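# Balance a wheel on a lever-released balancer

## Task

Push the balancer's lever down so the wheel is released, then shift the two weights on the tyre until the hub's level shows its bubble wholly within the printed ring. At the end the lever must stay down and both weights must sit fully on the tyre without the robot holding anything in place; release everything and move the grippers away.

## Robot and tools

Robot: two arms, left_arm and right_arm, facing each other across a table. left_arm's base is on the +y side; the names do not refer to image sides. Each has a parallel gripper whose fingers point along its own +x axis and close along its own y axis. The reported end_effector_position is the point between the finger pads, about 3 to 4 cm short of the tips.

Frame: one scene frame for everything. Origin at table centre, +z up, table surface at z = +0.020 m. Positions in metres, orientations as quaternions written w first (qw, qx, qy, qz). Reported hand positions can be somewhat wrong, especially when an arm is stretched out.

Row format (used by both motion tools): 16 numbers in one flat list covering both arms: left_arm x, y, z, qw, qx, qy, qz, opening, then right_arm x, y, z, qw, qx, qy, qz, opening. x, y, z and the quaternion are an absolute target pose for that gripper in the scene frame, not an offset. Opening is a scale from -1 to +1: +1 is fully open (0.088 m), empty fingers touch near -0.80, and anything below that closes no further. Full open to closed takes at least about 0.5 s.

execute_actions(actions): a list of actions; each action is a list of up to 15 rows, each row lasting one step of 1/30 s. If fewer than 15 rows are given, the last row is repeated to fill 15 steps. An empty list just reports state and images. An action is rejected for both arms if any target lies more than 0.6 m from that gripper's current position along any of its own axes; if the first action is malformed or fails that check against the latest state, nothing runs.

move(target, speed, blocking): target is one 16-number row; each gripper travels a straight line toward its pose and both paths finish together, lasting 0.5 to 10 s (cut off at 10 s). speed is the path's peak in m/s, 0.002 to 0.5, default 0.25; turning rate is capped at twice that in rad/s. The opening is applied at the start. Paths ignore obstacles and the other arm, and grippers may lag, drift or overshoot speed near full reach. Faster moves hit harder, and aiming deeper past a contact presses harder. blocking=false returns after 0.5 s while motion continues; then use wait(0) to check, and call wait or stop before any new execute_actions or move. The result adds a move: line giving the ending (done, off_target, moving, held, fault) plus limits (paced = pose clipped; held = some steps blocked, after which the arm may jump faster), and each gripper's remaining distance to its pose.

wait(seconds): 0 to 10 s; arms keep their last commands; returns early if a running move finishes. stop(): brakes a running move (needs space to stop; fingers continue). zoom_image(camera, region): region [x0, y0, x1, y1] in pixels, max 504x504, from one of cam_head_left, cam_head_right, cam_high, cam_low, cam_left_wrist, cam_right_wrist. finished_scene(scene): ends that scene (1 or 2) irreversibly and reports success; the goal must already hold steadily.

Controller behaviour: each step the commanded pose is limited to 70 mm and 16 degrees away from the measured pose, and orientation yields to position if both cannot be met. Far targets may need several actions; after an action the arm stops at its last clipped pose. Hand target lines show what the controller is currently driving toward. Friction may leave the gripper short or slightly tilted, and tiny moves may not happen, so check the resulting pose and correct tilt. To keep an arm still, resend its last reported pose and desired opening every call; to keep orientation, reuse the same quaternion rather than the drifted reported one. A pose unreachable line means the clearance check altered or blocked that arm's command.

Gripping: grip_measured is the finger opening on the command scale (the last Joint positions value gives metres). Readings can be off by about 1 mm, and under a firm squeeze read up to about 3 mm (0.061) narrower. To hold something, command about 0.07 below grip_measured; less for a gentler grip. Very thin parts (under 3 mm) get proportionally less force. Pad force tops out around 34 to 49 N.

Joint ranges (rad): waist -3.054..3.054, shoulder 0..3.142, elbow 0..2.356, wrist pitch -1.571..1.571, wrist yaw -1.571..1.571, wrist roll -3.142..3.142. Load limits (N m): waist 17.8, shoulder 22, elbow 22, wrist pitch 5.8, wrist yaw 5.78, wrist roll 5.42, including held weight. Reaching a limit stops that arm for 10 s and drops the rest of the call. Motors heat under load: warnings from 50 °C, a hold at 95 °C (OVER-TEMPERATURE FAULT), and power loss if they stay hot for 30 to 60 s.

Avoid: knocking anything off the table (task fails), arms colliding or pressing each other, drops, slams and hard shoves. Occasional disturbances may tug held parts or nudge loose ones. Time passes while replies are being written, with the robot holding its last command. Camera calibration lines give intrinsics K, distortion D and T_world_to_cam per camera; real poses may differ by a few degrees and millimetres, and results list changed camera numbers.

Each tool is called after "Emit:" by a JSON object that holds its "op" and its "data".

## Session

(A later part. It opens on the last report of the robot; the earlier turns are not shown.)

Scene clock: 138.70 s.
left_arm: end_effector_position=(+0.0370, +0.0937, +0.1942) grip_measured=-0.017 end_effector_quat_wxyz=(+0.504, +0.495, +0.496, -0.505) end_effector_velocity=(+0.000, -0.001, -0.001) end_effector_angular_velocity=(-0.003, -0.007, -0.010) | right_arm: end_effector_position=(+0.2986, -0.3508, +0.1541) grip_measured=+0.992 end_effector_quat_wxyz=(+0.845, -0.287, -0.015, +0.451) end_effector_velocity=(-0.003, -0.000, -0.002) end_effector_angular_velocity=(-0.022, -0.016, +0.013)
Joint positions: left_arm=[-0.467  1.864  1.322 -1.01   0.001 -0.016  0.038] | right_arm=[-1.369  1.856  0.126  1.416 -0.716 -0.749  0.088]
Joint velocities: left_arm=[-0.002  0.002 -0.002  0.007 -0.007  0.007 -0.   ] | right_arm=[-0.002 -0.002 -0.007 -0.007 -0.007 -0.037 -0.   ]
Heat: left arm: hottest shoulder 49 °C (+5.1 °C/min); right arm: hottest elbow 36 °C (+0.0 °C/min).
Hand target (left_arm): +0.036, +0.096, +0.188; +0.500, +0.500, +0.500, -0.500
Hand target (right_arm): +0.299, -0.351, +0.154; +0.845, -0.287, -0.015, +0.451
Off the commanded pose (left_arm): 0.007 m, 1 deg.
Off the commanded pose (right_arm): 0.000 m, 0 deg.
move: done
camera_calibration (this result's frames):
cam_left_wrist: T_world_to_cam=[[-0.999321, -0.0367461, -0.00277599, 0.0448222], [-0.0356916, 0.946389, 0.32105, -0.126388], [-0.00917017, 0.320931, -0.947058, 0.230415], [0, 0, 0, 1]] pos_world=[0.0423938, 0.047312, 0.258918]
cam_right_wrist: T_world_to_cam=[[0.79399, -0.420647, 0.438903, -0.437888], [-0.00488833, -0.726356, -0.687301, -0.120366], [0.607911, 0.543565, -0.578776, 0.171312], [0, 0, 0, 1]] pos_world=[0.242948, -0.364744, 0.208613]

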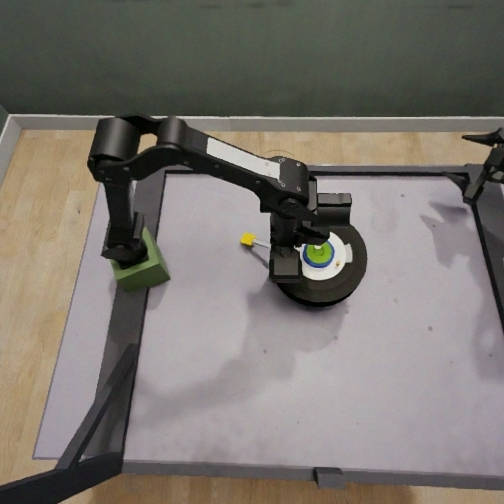

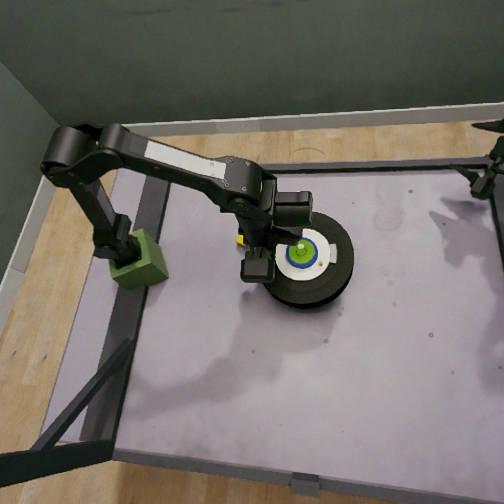

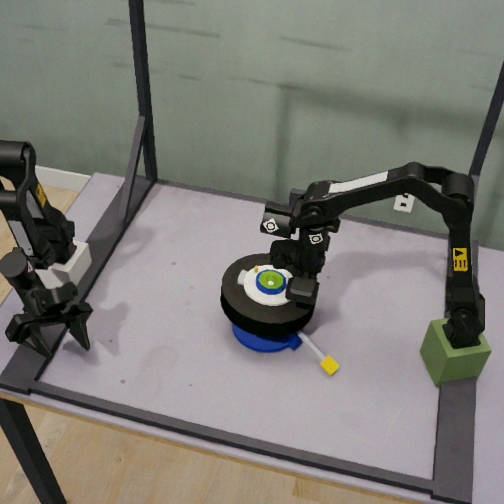

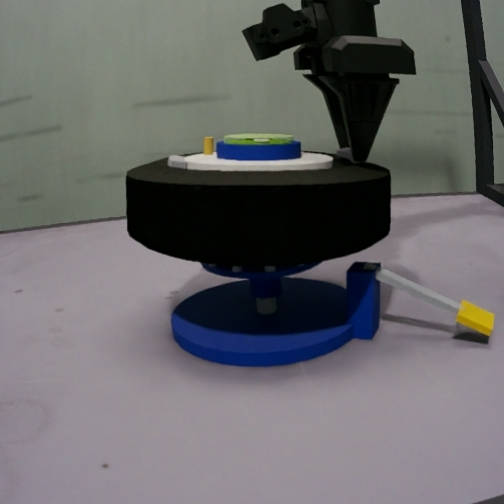

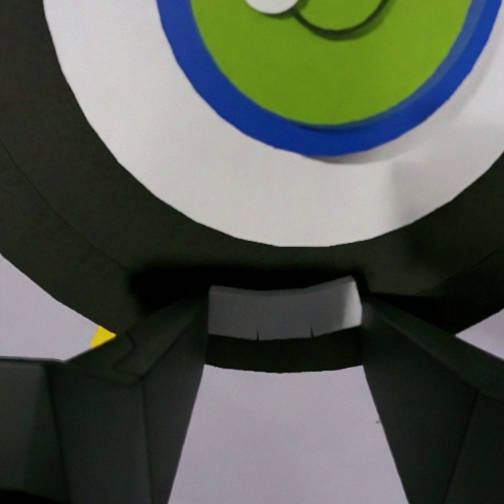

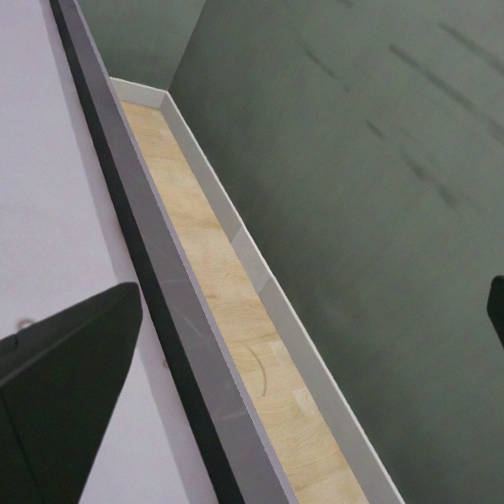

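Emit:
{"op": "move", "data": {"target": [0.036,0.096,0.188,0.5,0.5,0.5,-0.5,0.22,0.2986,-0.3508,0.1541,0.845,-0.287,-0.015,0.451,1]}}

Emit:
{"op": "move", "data": {"target": [0.036,0.092,0.245,0.5,0.5,0.5,-0.5,0.22,0.2986,-0.3508,0.1541,0.845,-0.287,-0.015,0.451,1], "speed": 0.03}}

Emit:
{"op": "wait", "data": {"seconds": 5}}

Emit:
{"op": "zoom_image", "data": {"camera": "cam_head_right", "region": [253,202,353,302]}}

Emit:
{"op": "move", "data": {"target": [0.024,-0.05,0.235,0.5,0.5,0.5,-0.5,0.22,0.2986,-0.3508,0.1541,0.845,-0.287,-0.015,0.451,1], "speed": 0.12}}

Emit:
{"op": "move", "data": {"target": [0.024,-0.048,0.2,0.5,0.5,0.5,-0.5,0.22,0.2986,-0.3508,0.1541,0.845,-0.287,-0.015,0.451,1], "speed": 0.04}}

Scene clock: 150.23 s.
left_arm: end_effector_position=(+0.0368, +0.0937, +0.1940) grip_measured=+0.217 end_effector_quat_wxyz=(+0.504, +0.495, +0.495, -0.505) end_effector_velocity=(+0.000, +0.002, -0.001) end_effector_angular_velocity=(+0.012, -0.007, +0.020) | right_arm: end_effector_position=(+0.2986, -0.3508, +0.1541) grip_measured=+0.992 end_effector_quat_wxyz=(+0.845, -0.287, -0.015, +0.451) end_effector_velocity=(+0.000, -0.002, -0.001) end_effector_angular_velocity=(+0.001, +0.012, -0.011)
Joint positions: left_arm=[-0.467  1.864  1.321 -1.009  0.001 -0.016  0.05 ] | right_arm=[-1.369  1.856  0.126  1.416 -0.716 -0.749  0.088]
Joint velocities: left_arm=[-0.002  0.002 -0.002 -0.007 -0.007 -0.022  0.   ] | right_arm=[-0.002 -0.002 -0.002 -0.007  0.007  0.007  0.   ]
Heat: left arm: hottest shoulder 47 °C (+1.0 °C/min); right arm: hottest elbow 36 °C (+0.0 °C/min).
Hand target (left_arm): +0.036, +0.096, +0.188; +0.500, +0.500, +0.500, -0.500
Hand target (right_arm): +0.299, -0.351, +0.154; +0.845, -0.287, -0.015, +0.451
Off the commanded pose (left_arm): 0.006 m, 1 deg.
Off the commanded pose (right_arm): 0.000 m, 0 deg.
move: done
camera_calibration (this result's frames):
cam_left_wrist: T_world_to_cam=[[-0.999335, -0.0363649, -0.00277599, 0.0446544], [-0.0353305, 0.946403, 0.32105, -0.126304], [-0.00904775, 0.320935, -0.947058, 0.230219], [0, 0, 0, 1]] pos_world=[0.0422453, 0.0472732, 0.258705]
cam_right_wrist: T_world_to_cam=[[0.79399, -0.420647, 0.438903, -0.437888], [-0.00488833, -0.726356, -0.687301, -0.120366], [0.607911, 0.543565, -0.578776, 0.171312], [0, 0, 0, 1]] pos_world=[0.242948, -0.364744, 0.208613]

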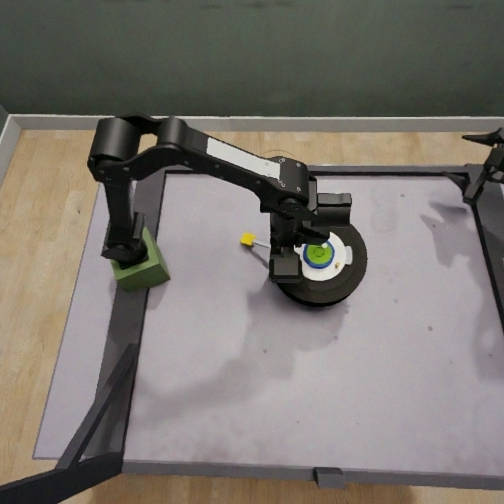

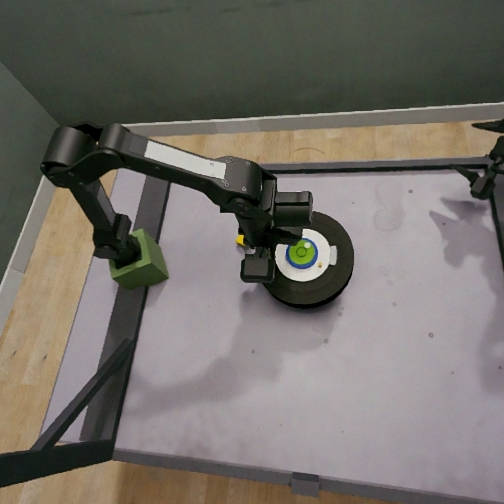

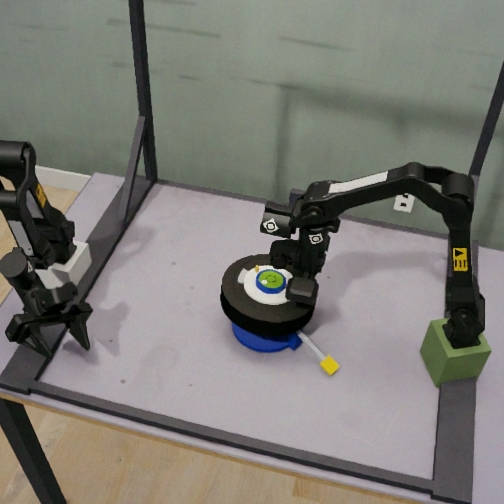

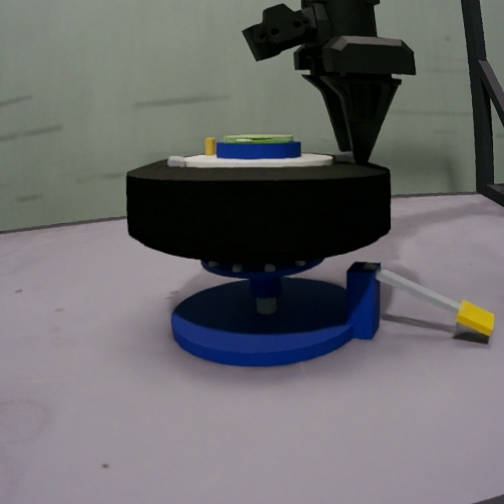

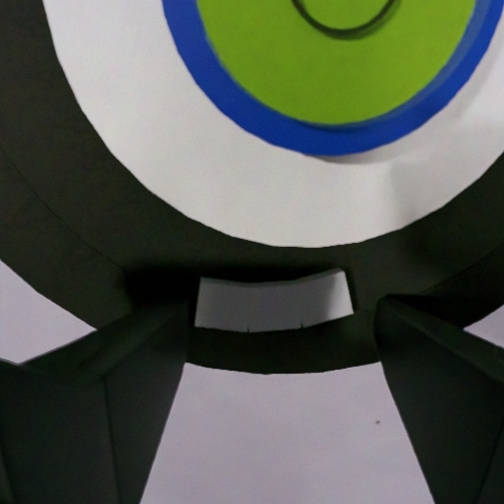

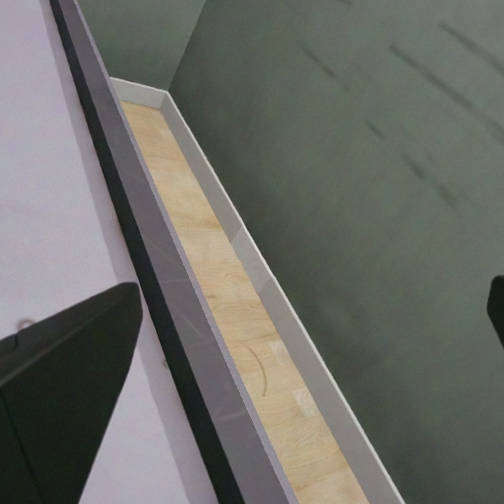

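Scene clock: 152.27 s.
left_arm: end_effector_position=(+0.0368, +0.0936, +0.2384) grip_measured=+0.218 end_effector_quat_wxyz=(+0.494, +0.505, +0.505, -0.495) end_effector_velocity=(+0.000, +0.007, +0.002) end_effector_angular_velocity=(+0.032, -0.008, -0.010) | right_arm: end_effector_position=(+0.2986, -0.3508, +0.1541) grip_measured=+0.992 end_effector_quat_wxyz=(+0.845, -0.287, -0.015, +0.451) end_effector_velocity=(-0.002, -0.000, -0.000) end_effector_angular_velocity=(+0.001, +0.003, +0.015)
Joint positions: left_arm=[-0.467  1.86   1.497 -1.228  0.001 -0.016  0.05 ] | right_arm=[-1.369  1.856  0.126  1.416 -0.716 -0.749  0.088]
Joint velocities: left_arm=[-0.002 -0.002  0.002 -0.037 -0.007  0.007 -0.   ] | right_arm=[-0.007 -0.002 -0.002 -0.007 -0.022 -0.007 -0.   ]
Heat: left arm: hottest shoulder 47 °C (+1.0 °C/min); right arm: hottest elbow 36 °C (+0.0 °C/min).
Hand target (left_arm): +0.036, +0.092, +0.245; +0.500, +0.500, +0.500, -0.500
Hand target (right_arm): +0.299, -0.351, +0.154; +0.845, -0.287, -0.015, +0.451
Off the commanded pose (left_arm): 0.007 m, 1 deg.
Off the commanded pose (right_arm): 0.000 m, 0 deg.
move: done
camera_calibration (this result's frames):
cam_left_wrist: T_world_to_cam=[[-0.999332, -0.0362144, -0.00488448, 0.0452649], [-0.0355625, 0.933064, 0.357949, -0.148086], [-0.00840538, 0.357884, -0.933728, 0.265652], [0, 0, 0, 1]] pos_world=[0.0422012, 0.0447406, 0.301275]
cam_right_wrist: T_world_to_cam=[[0.79399, -0.420647, 0.438903, -0.437888], [-0.00488833, -0.726356, -0.687301, -0.120366], [0.607911, 0.543565, -0.578776, 0.171312], [0, 0, 0, 1]] pos_world=[0.242948, -0.364744, 0.208613]

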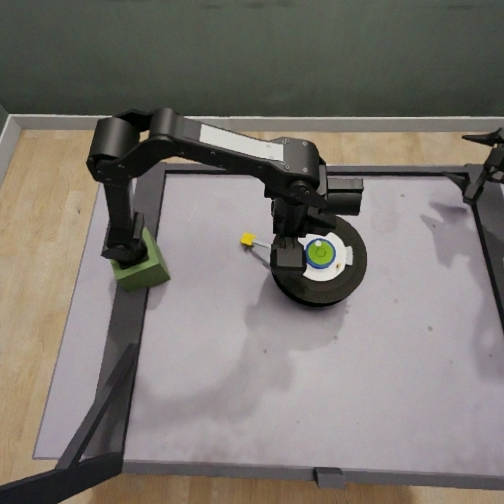

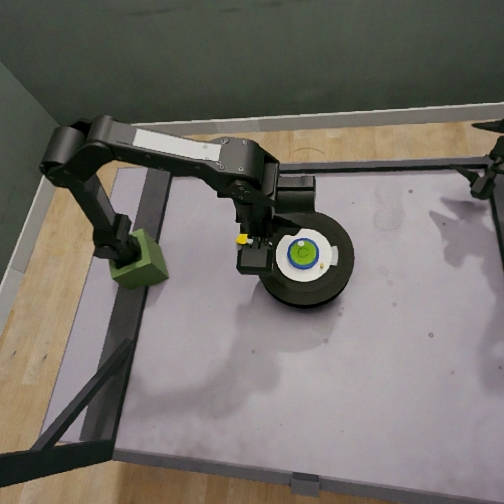

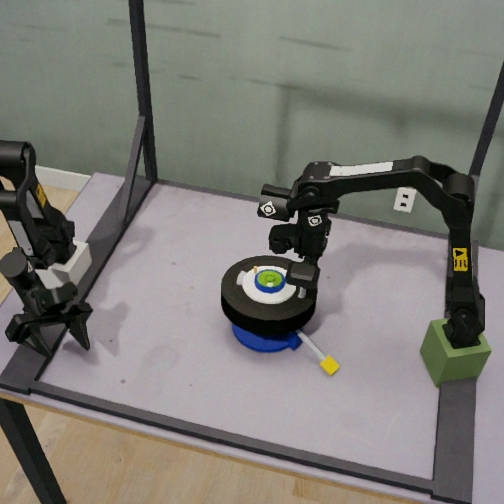

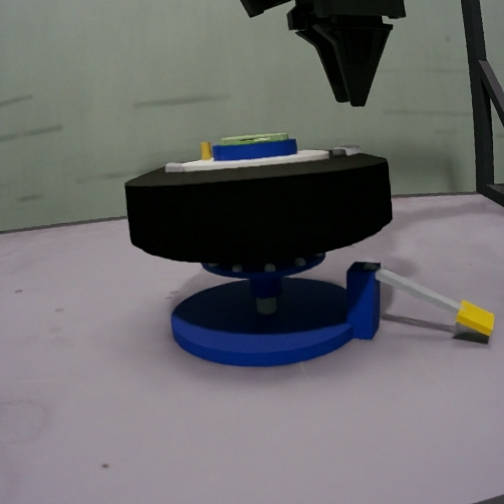

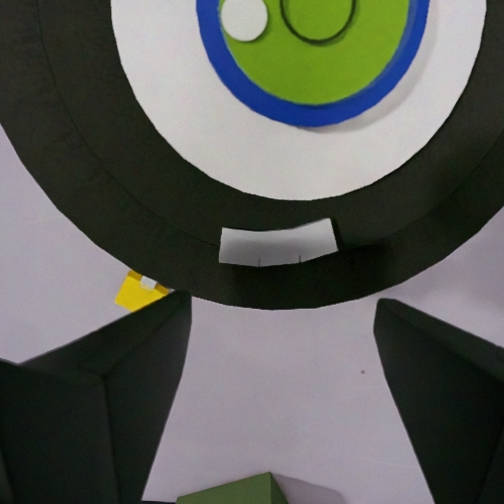

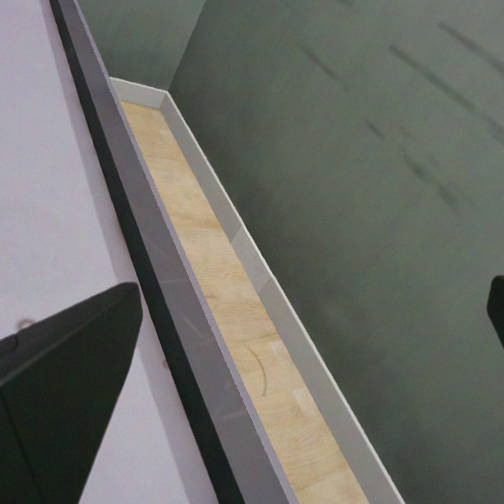

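Scene clock: 157.27 s.
left_arm: end_effector_position=(+0.0368, +0.0936, +0.2386) grip_measured=+0.218 end_effector_quat_wxyz=(+0.494, +0.505, +0.505, -0.495) end_effector_velocity=(+0.003, +0.002, +0.000) end_effector_angular_velocity=(+0.007, -0.022, +0.004) | right_arm: end_effector_position=(+0.2986, -0.3508, +0.1541) grip_measured=+0.992 end_effector_quat_wxyz=(+0.845, -0.287, -0.015, +0.451) end_effector_velocity=(-0.003, +0.001, -0.002) end_effector_angular_velocity=(+0.000, +0.008, +0.020)
Joint positions: left_arm=[-0.467  1.86   1.497 -1.228  0.001 -0.016  0.05 ] | right_arm=[-1.369  1.856  0.126  1.416 -0.716 -0.749  0.088]
Joint velocities: left_arm=[-0.002 -0.002 -0.002 -0.007 -0.022 -0.007 -0.   ] | right_arm=[-0.002  0.002 -0.002 -0.007 -0.022 -0.007 -0.   ]
Heat: left arm: hottest shoulder 47 °C (+2.0 °C/min); right arm: hottest shoulder 35 °C (-1.0 °C/min).
Hand target (left_arm): +0.036, +0.092, +0.245; +0.500, +0.500, +0.500, -0.500
Hand target (right_arm): +0.299, -0.351, +0.154; +0.845, -0.287, -0.015, +0.451
Off the commanded pose (left_arm): 0.007 m, 1 deg.
Off the commanded pose (right_arm): 0.000 m, 0 deg.
wait: 5.00 s; at rest by 0.17 s
camera_calibration (this result's frames):
cam_left_wrist: T_world_to_cam=[[-0.999332, -0.0362144, -0.00488448, 0.0452645], [-0.0355625, 0.933064, 0.357949, -0.148133], [-0.00840538, 0.357884, -0.933728, 0.265838], [0, 0, 0, 1]] pos_world=[0.0422008, 0.044717, 0.301466]
cam_right_wrist: T_world_to_cam=[[0.79399, -0.420647, 0.438903, -0.437888], [-0.00488833, -0.726356, -0.687301, -0.120366], [0.607911, 0.543565, -0.578776, 0.171312], [0, 0, 0, 1]] pos_world=[0.242948, -0.364744, 0.208613]

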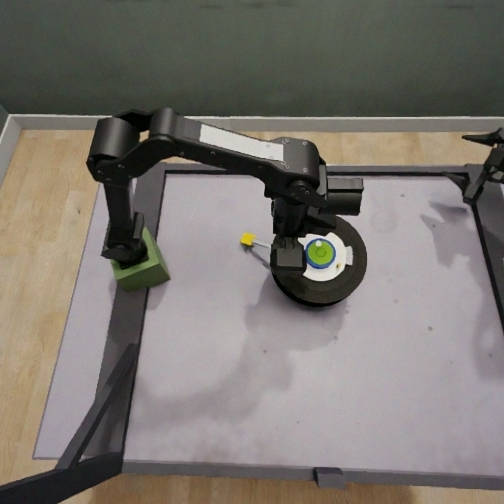

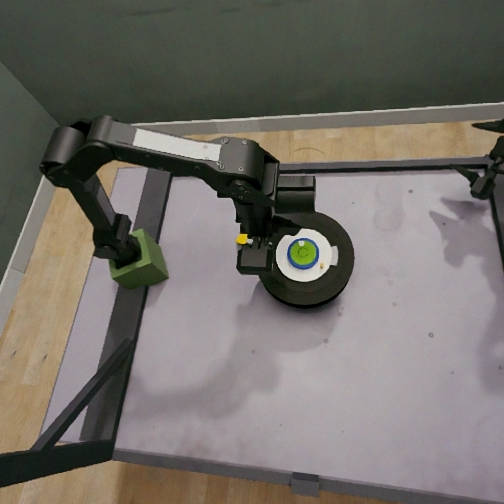

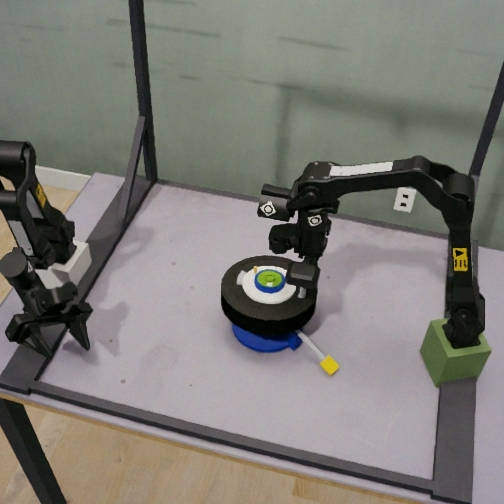

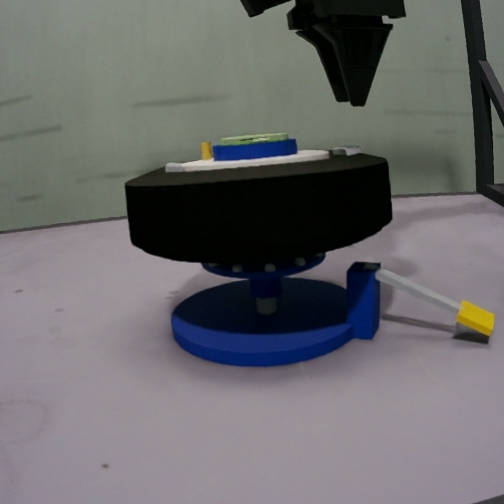

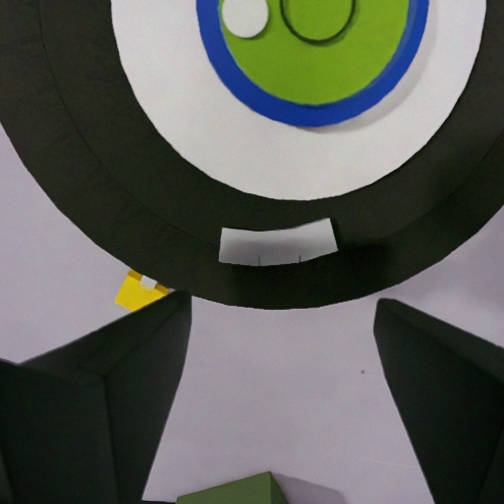

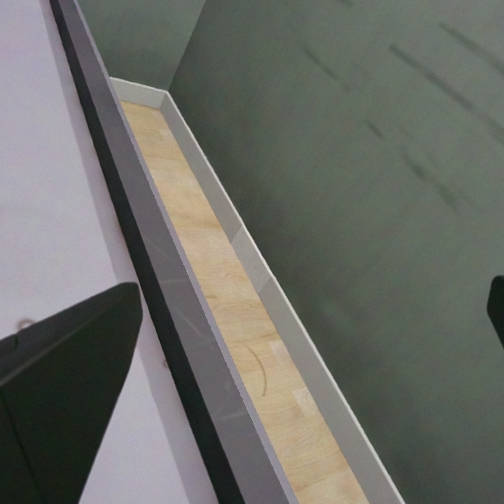

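Region (253, 202, 353, 302) of cam_head_right's 504x504 image, scaled by 5.040, with more detail than that image has.

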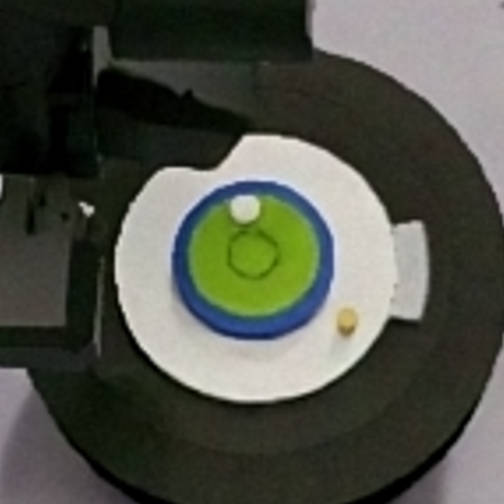

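Scene clock: 158.97 s.
left_arm: end_effector_position=(+0.0246, -0.0473, +0.2386) grip_measured=+0.218 end_effector_quat_wxyz=(+0.519, +0.478, +0.479, -0.522) end_effector_velocity=(+0.002, +0.002, -0.002) end_effector_angular_velocity=(+0.011, -0.022, +0.007) | right_arm: end_effector_position=(+0.2986, -0.3508, +0.1541) grip_measured=+0.992 end_effector_quat_wxyz=(+0.845, -0.287, -0.015, +0.451) end_effector_velocity=(-0.005, +0.001, -0.001) end_effector_angular_velocity=(+0.000, +0.008, +0.020)
Joint positions: left_arm=[-0.488  2.405  2.34  -1.421  0.001 -0.036  0.05 ] | right_arm=[-1.369  1.856  0.126  1.416 -0.716 -0.749  0.088]
Joint velocities: left_arm=[-0.002  0.002 -0.002 -0.007 -0.022 -0.007 -0.   ] | right_arm=[-0.002 -0.002 -0.007 -0.007 -0.022 -0.007 -0.   ]
Heat: left arm: hottest shoulder 47 °C (+2.0 °C/min); right arm: hottest shoulder 35 °C (-1.0 °C/min).
Hand target (left_arm): +0.023, -0.050, +0.234; +0.519, +0.479, +0.480, -0.520
Hand target (right_arm): +0.299, -0.351, +0.154; +0.845, -0.287, -0.015, +0.451
Off the commanded pose (left_arm): 0.005 m, 5 deg.
Off the commanded pose (right_arm): 0.000 m, 0 deg.
joint sent to its limit (left arm) — the command would take joint 3 (elbow) past its upper limit, so that joint was sent only as far as its limit.
move: off_target (left_arm)
camera_calibration (this result's frames):
cam_left_wrist: T_world_to_cam=[[-0.99935, -0.0359788, 0.00244624, 0.0262292], [-0.0341288, 0.965512, 0.258111, 0.00821276], [-0.0116484, 0.25786, -0.966112, 0.319214], [0, 0, 0, 1]] pos_world=[0.0302108, -0.0892982, 0.306212]
cam_right_wrist: T_world_to_cam=[[0.79399, -0.420647, 0.438903, -0.437888], [-0.00488833, -0.726356, -0.687301, -0.120366], [0.607911, 0.543565, -0.578776, 0.171312], [0, 0, 0, 1]] pos_world=[0.242948, -0.364744, 0.208613]

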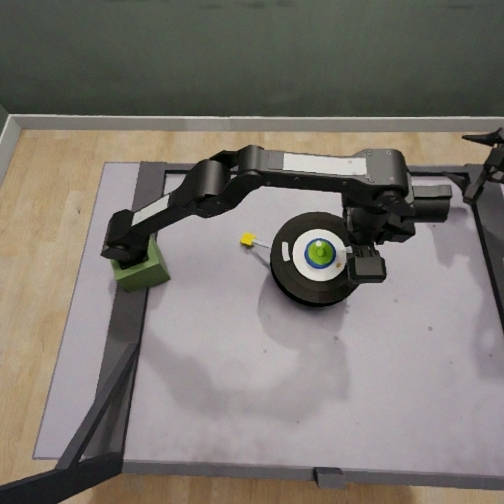

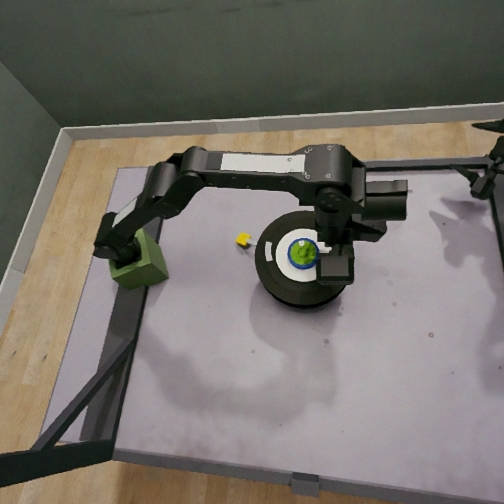

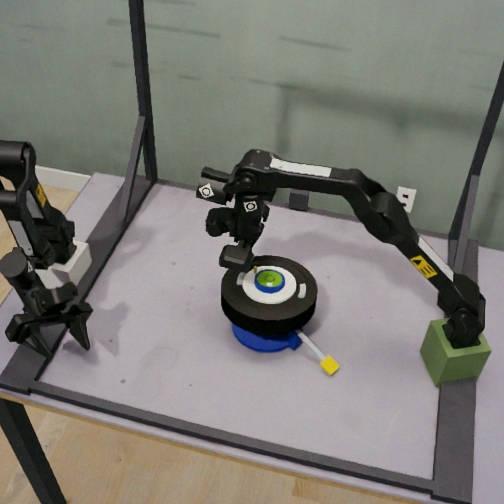

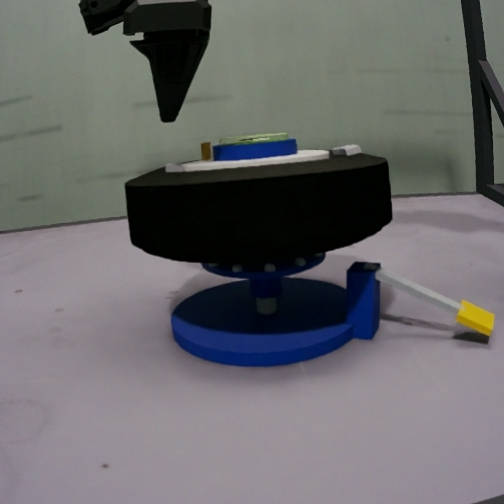

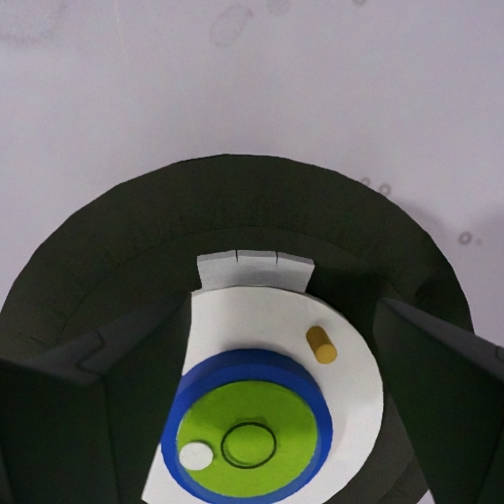

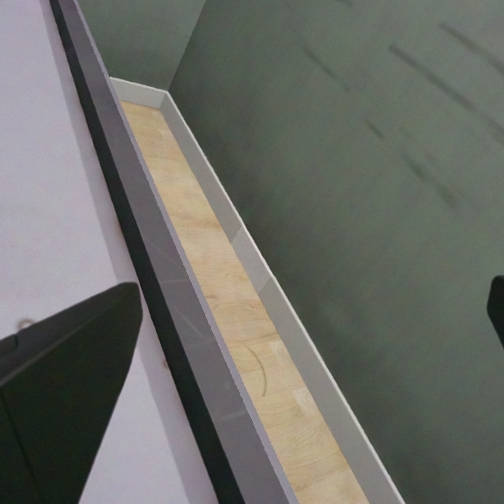

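Scene clock: 160.37 s.
left_arm: end_effector_position=(+0.0247, -0.0456, +0.2050) grip_measured=+0.218 end_effector_quat_wxyz=(+0.502, +0.498, +0.498, -0.503) end_effector_velocity=(+0.002, +0.004, +0.002) end_effector_angular_velocity=(+0.017, -0.008, +0.010) | right_arm: end_effector_position=(+0.2986, -0.3508, +0.1541) grip_measured=+0.992 end_effector_quat_wxyz=(+0.845, -0.287, -0.015, +0.451) end_effector_velocity=(+0.001, -0.001, -0.002) end_effector_angular_velocity=(-0.008, +0.001, -0.008)
Joint positions: left_arm=[-0.488  2.478  2.341 -1.425  0.001 -0.036  0.05 ] | right_arm=[-1.369  1.856  0.126  1.416 -0.716 -0.749  0.088]
Joint velocities: left_arm=[ 0.002 -0.002  0.002 -0.022 -0.007 -0.007  0.   ] | right_arm=[-0.002  0.002  0.002 -0.007  0.007 -0.007  0.   ]
Heat: left arm: hottest shoulder 48 °C (+3.0 °C/min); right arm: hottest shoulder 35 °C (-1.0 °C/min).
Hand target (left_arm): +0.024, -0.047, +0.200; +0.501, +0.499, +0.499, -0.501
Hand target (right_arm): +0.299, -0.351, +0.154; +0.845, -0.287, -0.015, +0.451
Off the commanded pose (left_arm): 0.006 m, 1 deg.
Off the commanded pose (right_arm): 0.000 m, 0 deg.
joint sent to its limit (left arm) — the command would take joint 3 (elbow) past its upper limit, so that joint was sent only as far as its limit.
move: done
camera_calibration (this result's frames):
cam_left_wrist: T_world_to_cam=[[-0.999349, -0.0359526, -0.00313675, 0.0275761], [-0.034969, 0.943178, 0.330444, -0.000506019], [-0.00892181, 0.330338, -0.94382, 0.285022], [0, 0, 0, 1]] pos_world=[0.0300834, -0.0926849, 0.269263]
cam_right_wrist: T_world_to_cam=[[0.79399, -0.420647, 0.438903, -0.437888], [-0.00488833, -0.726356, -0.687301, -0.120366], [0.607911, 0.543565, -0.578776, 0.171312], [0, 0, 0, 1]] pos_world=[0.242948, -0.364744, 0.208613]

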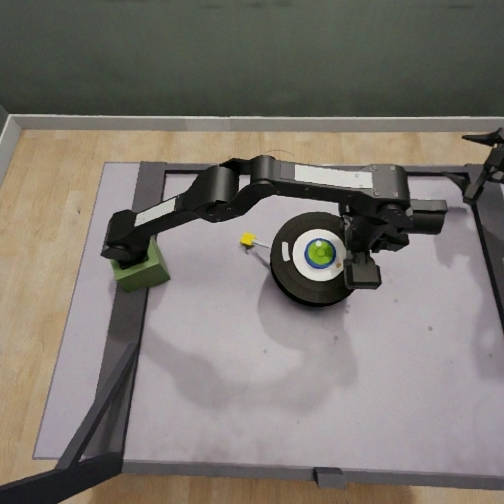

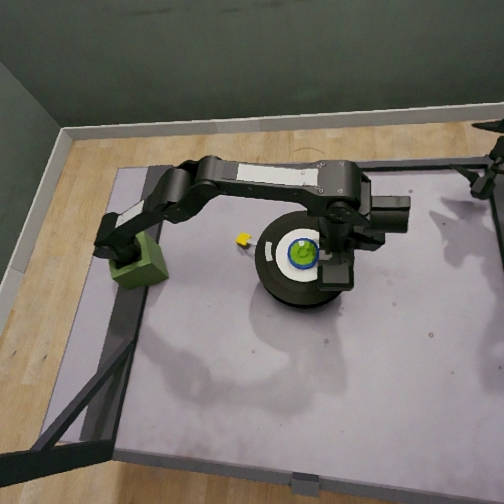

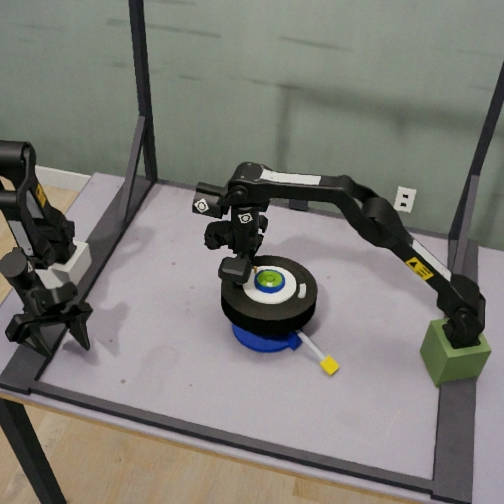

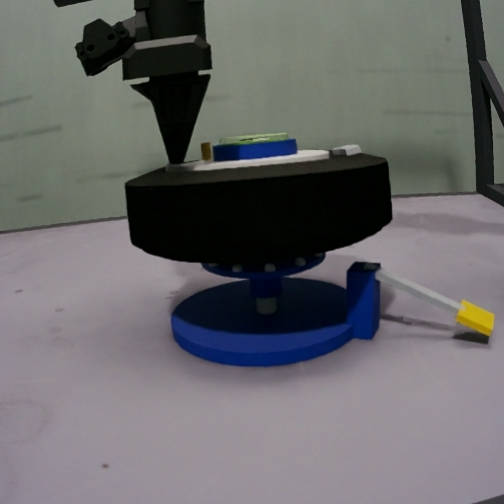

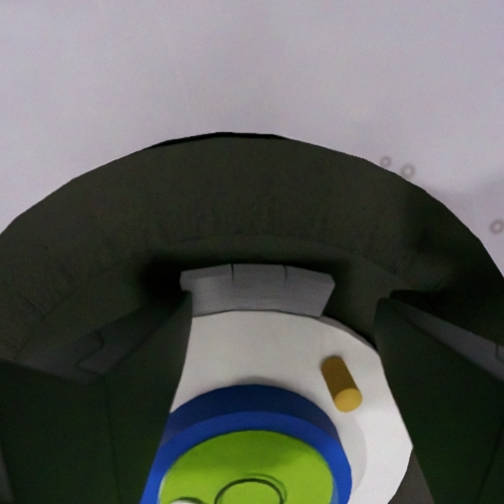

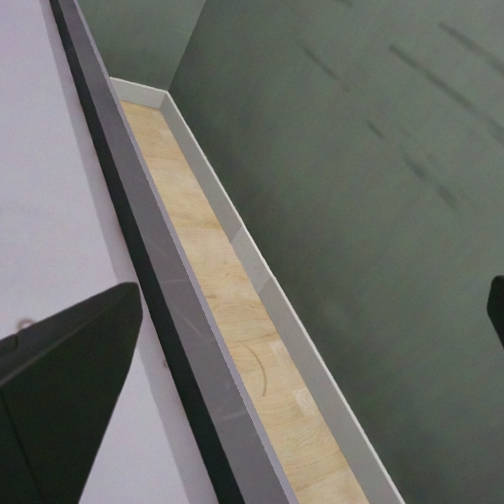

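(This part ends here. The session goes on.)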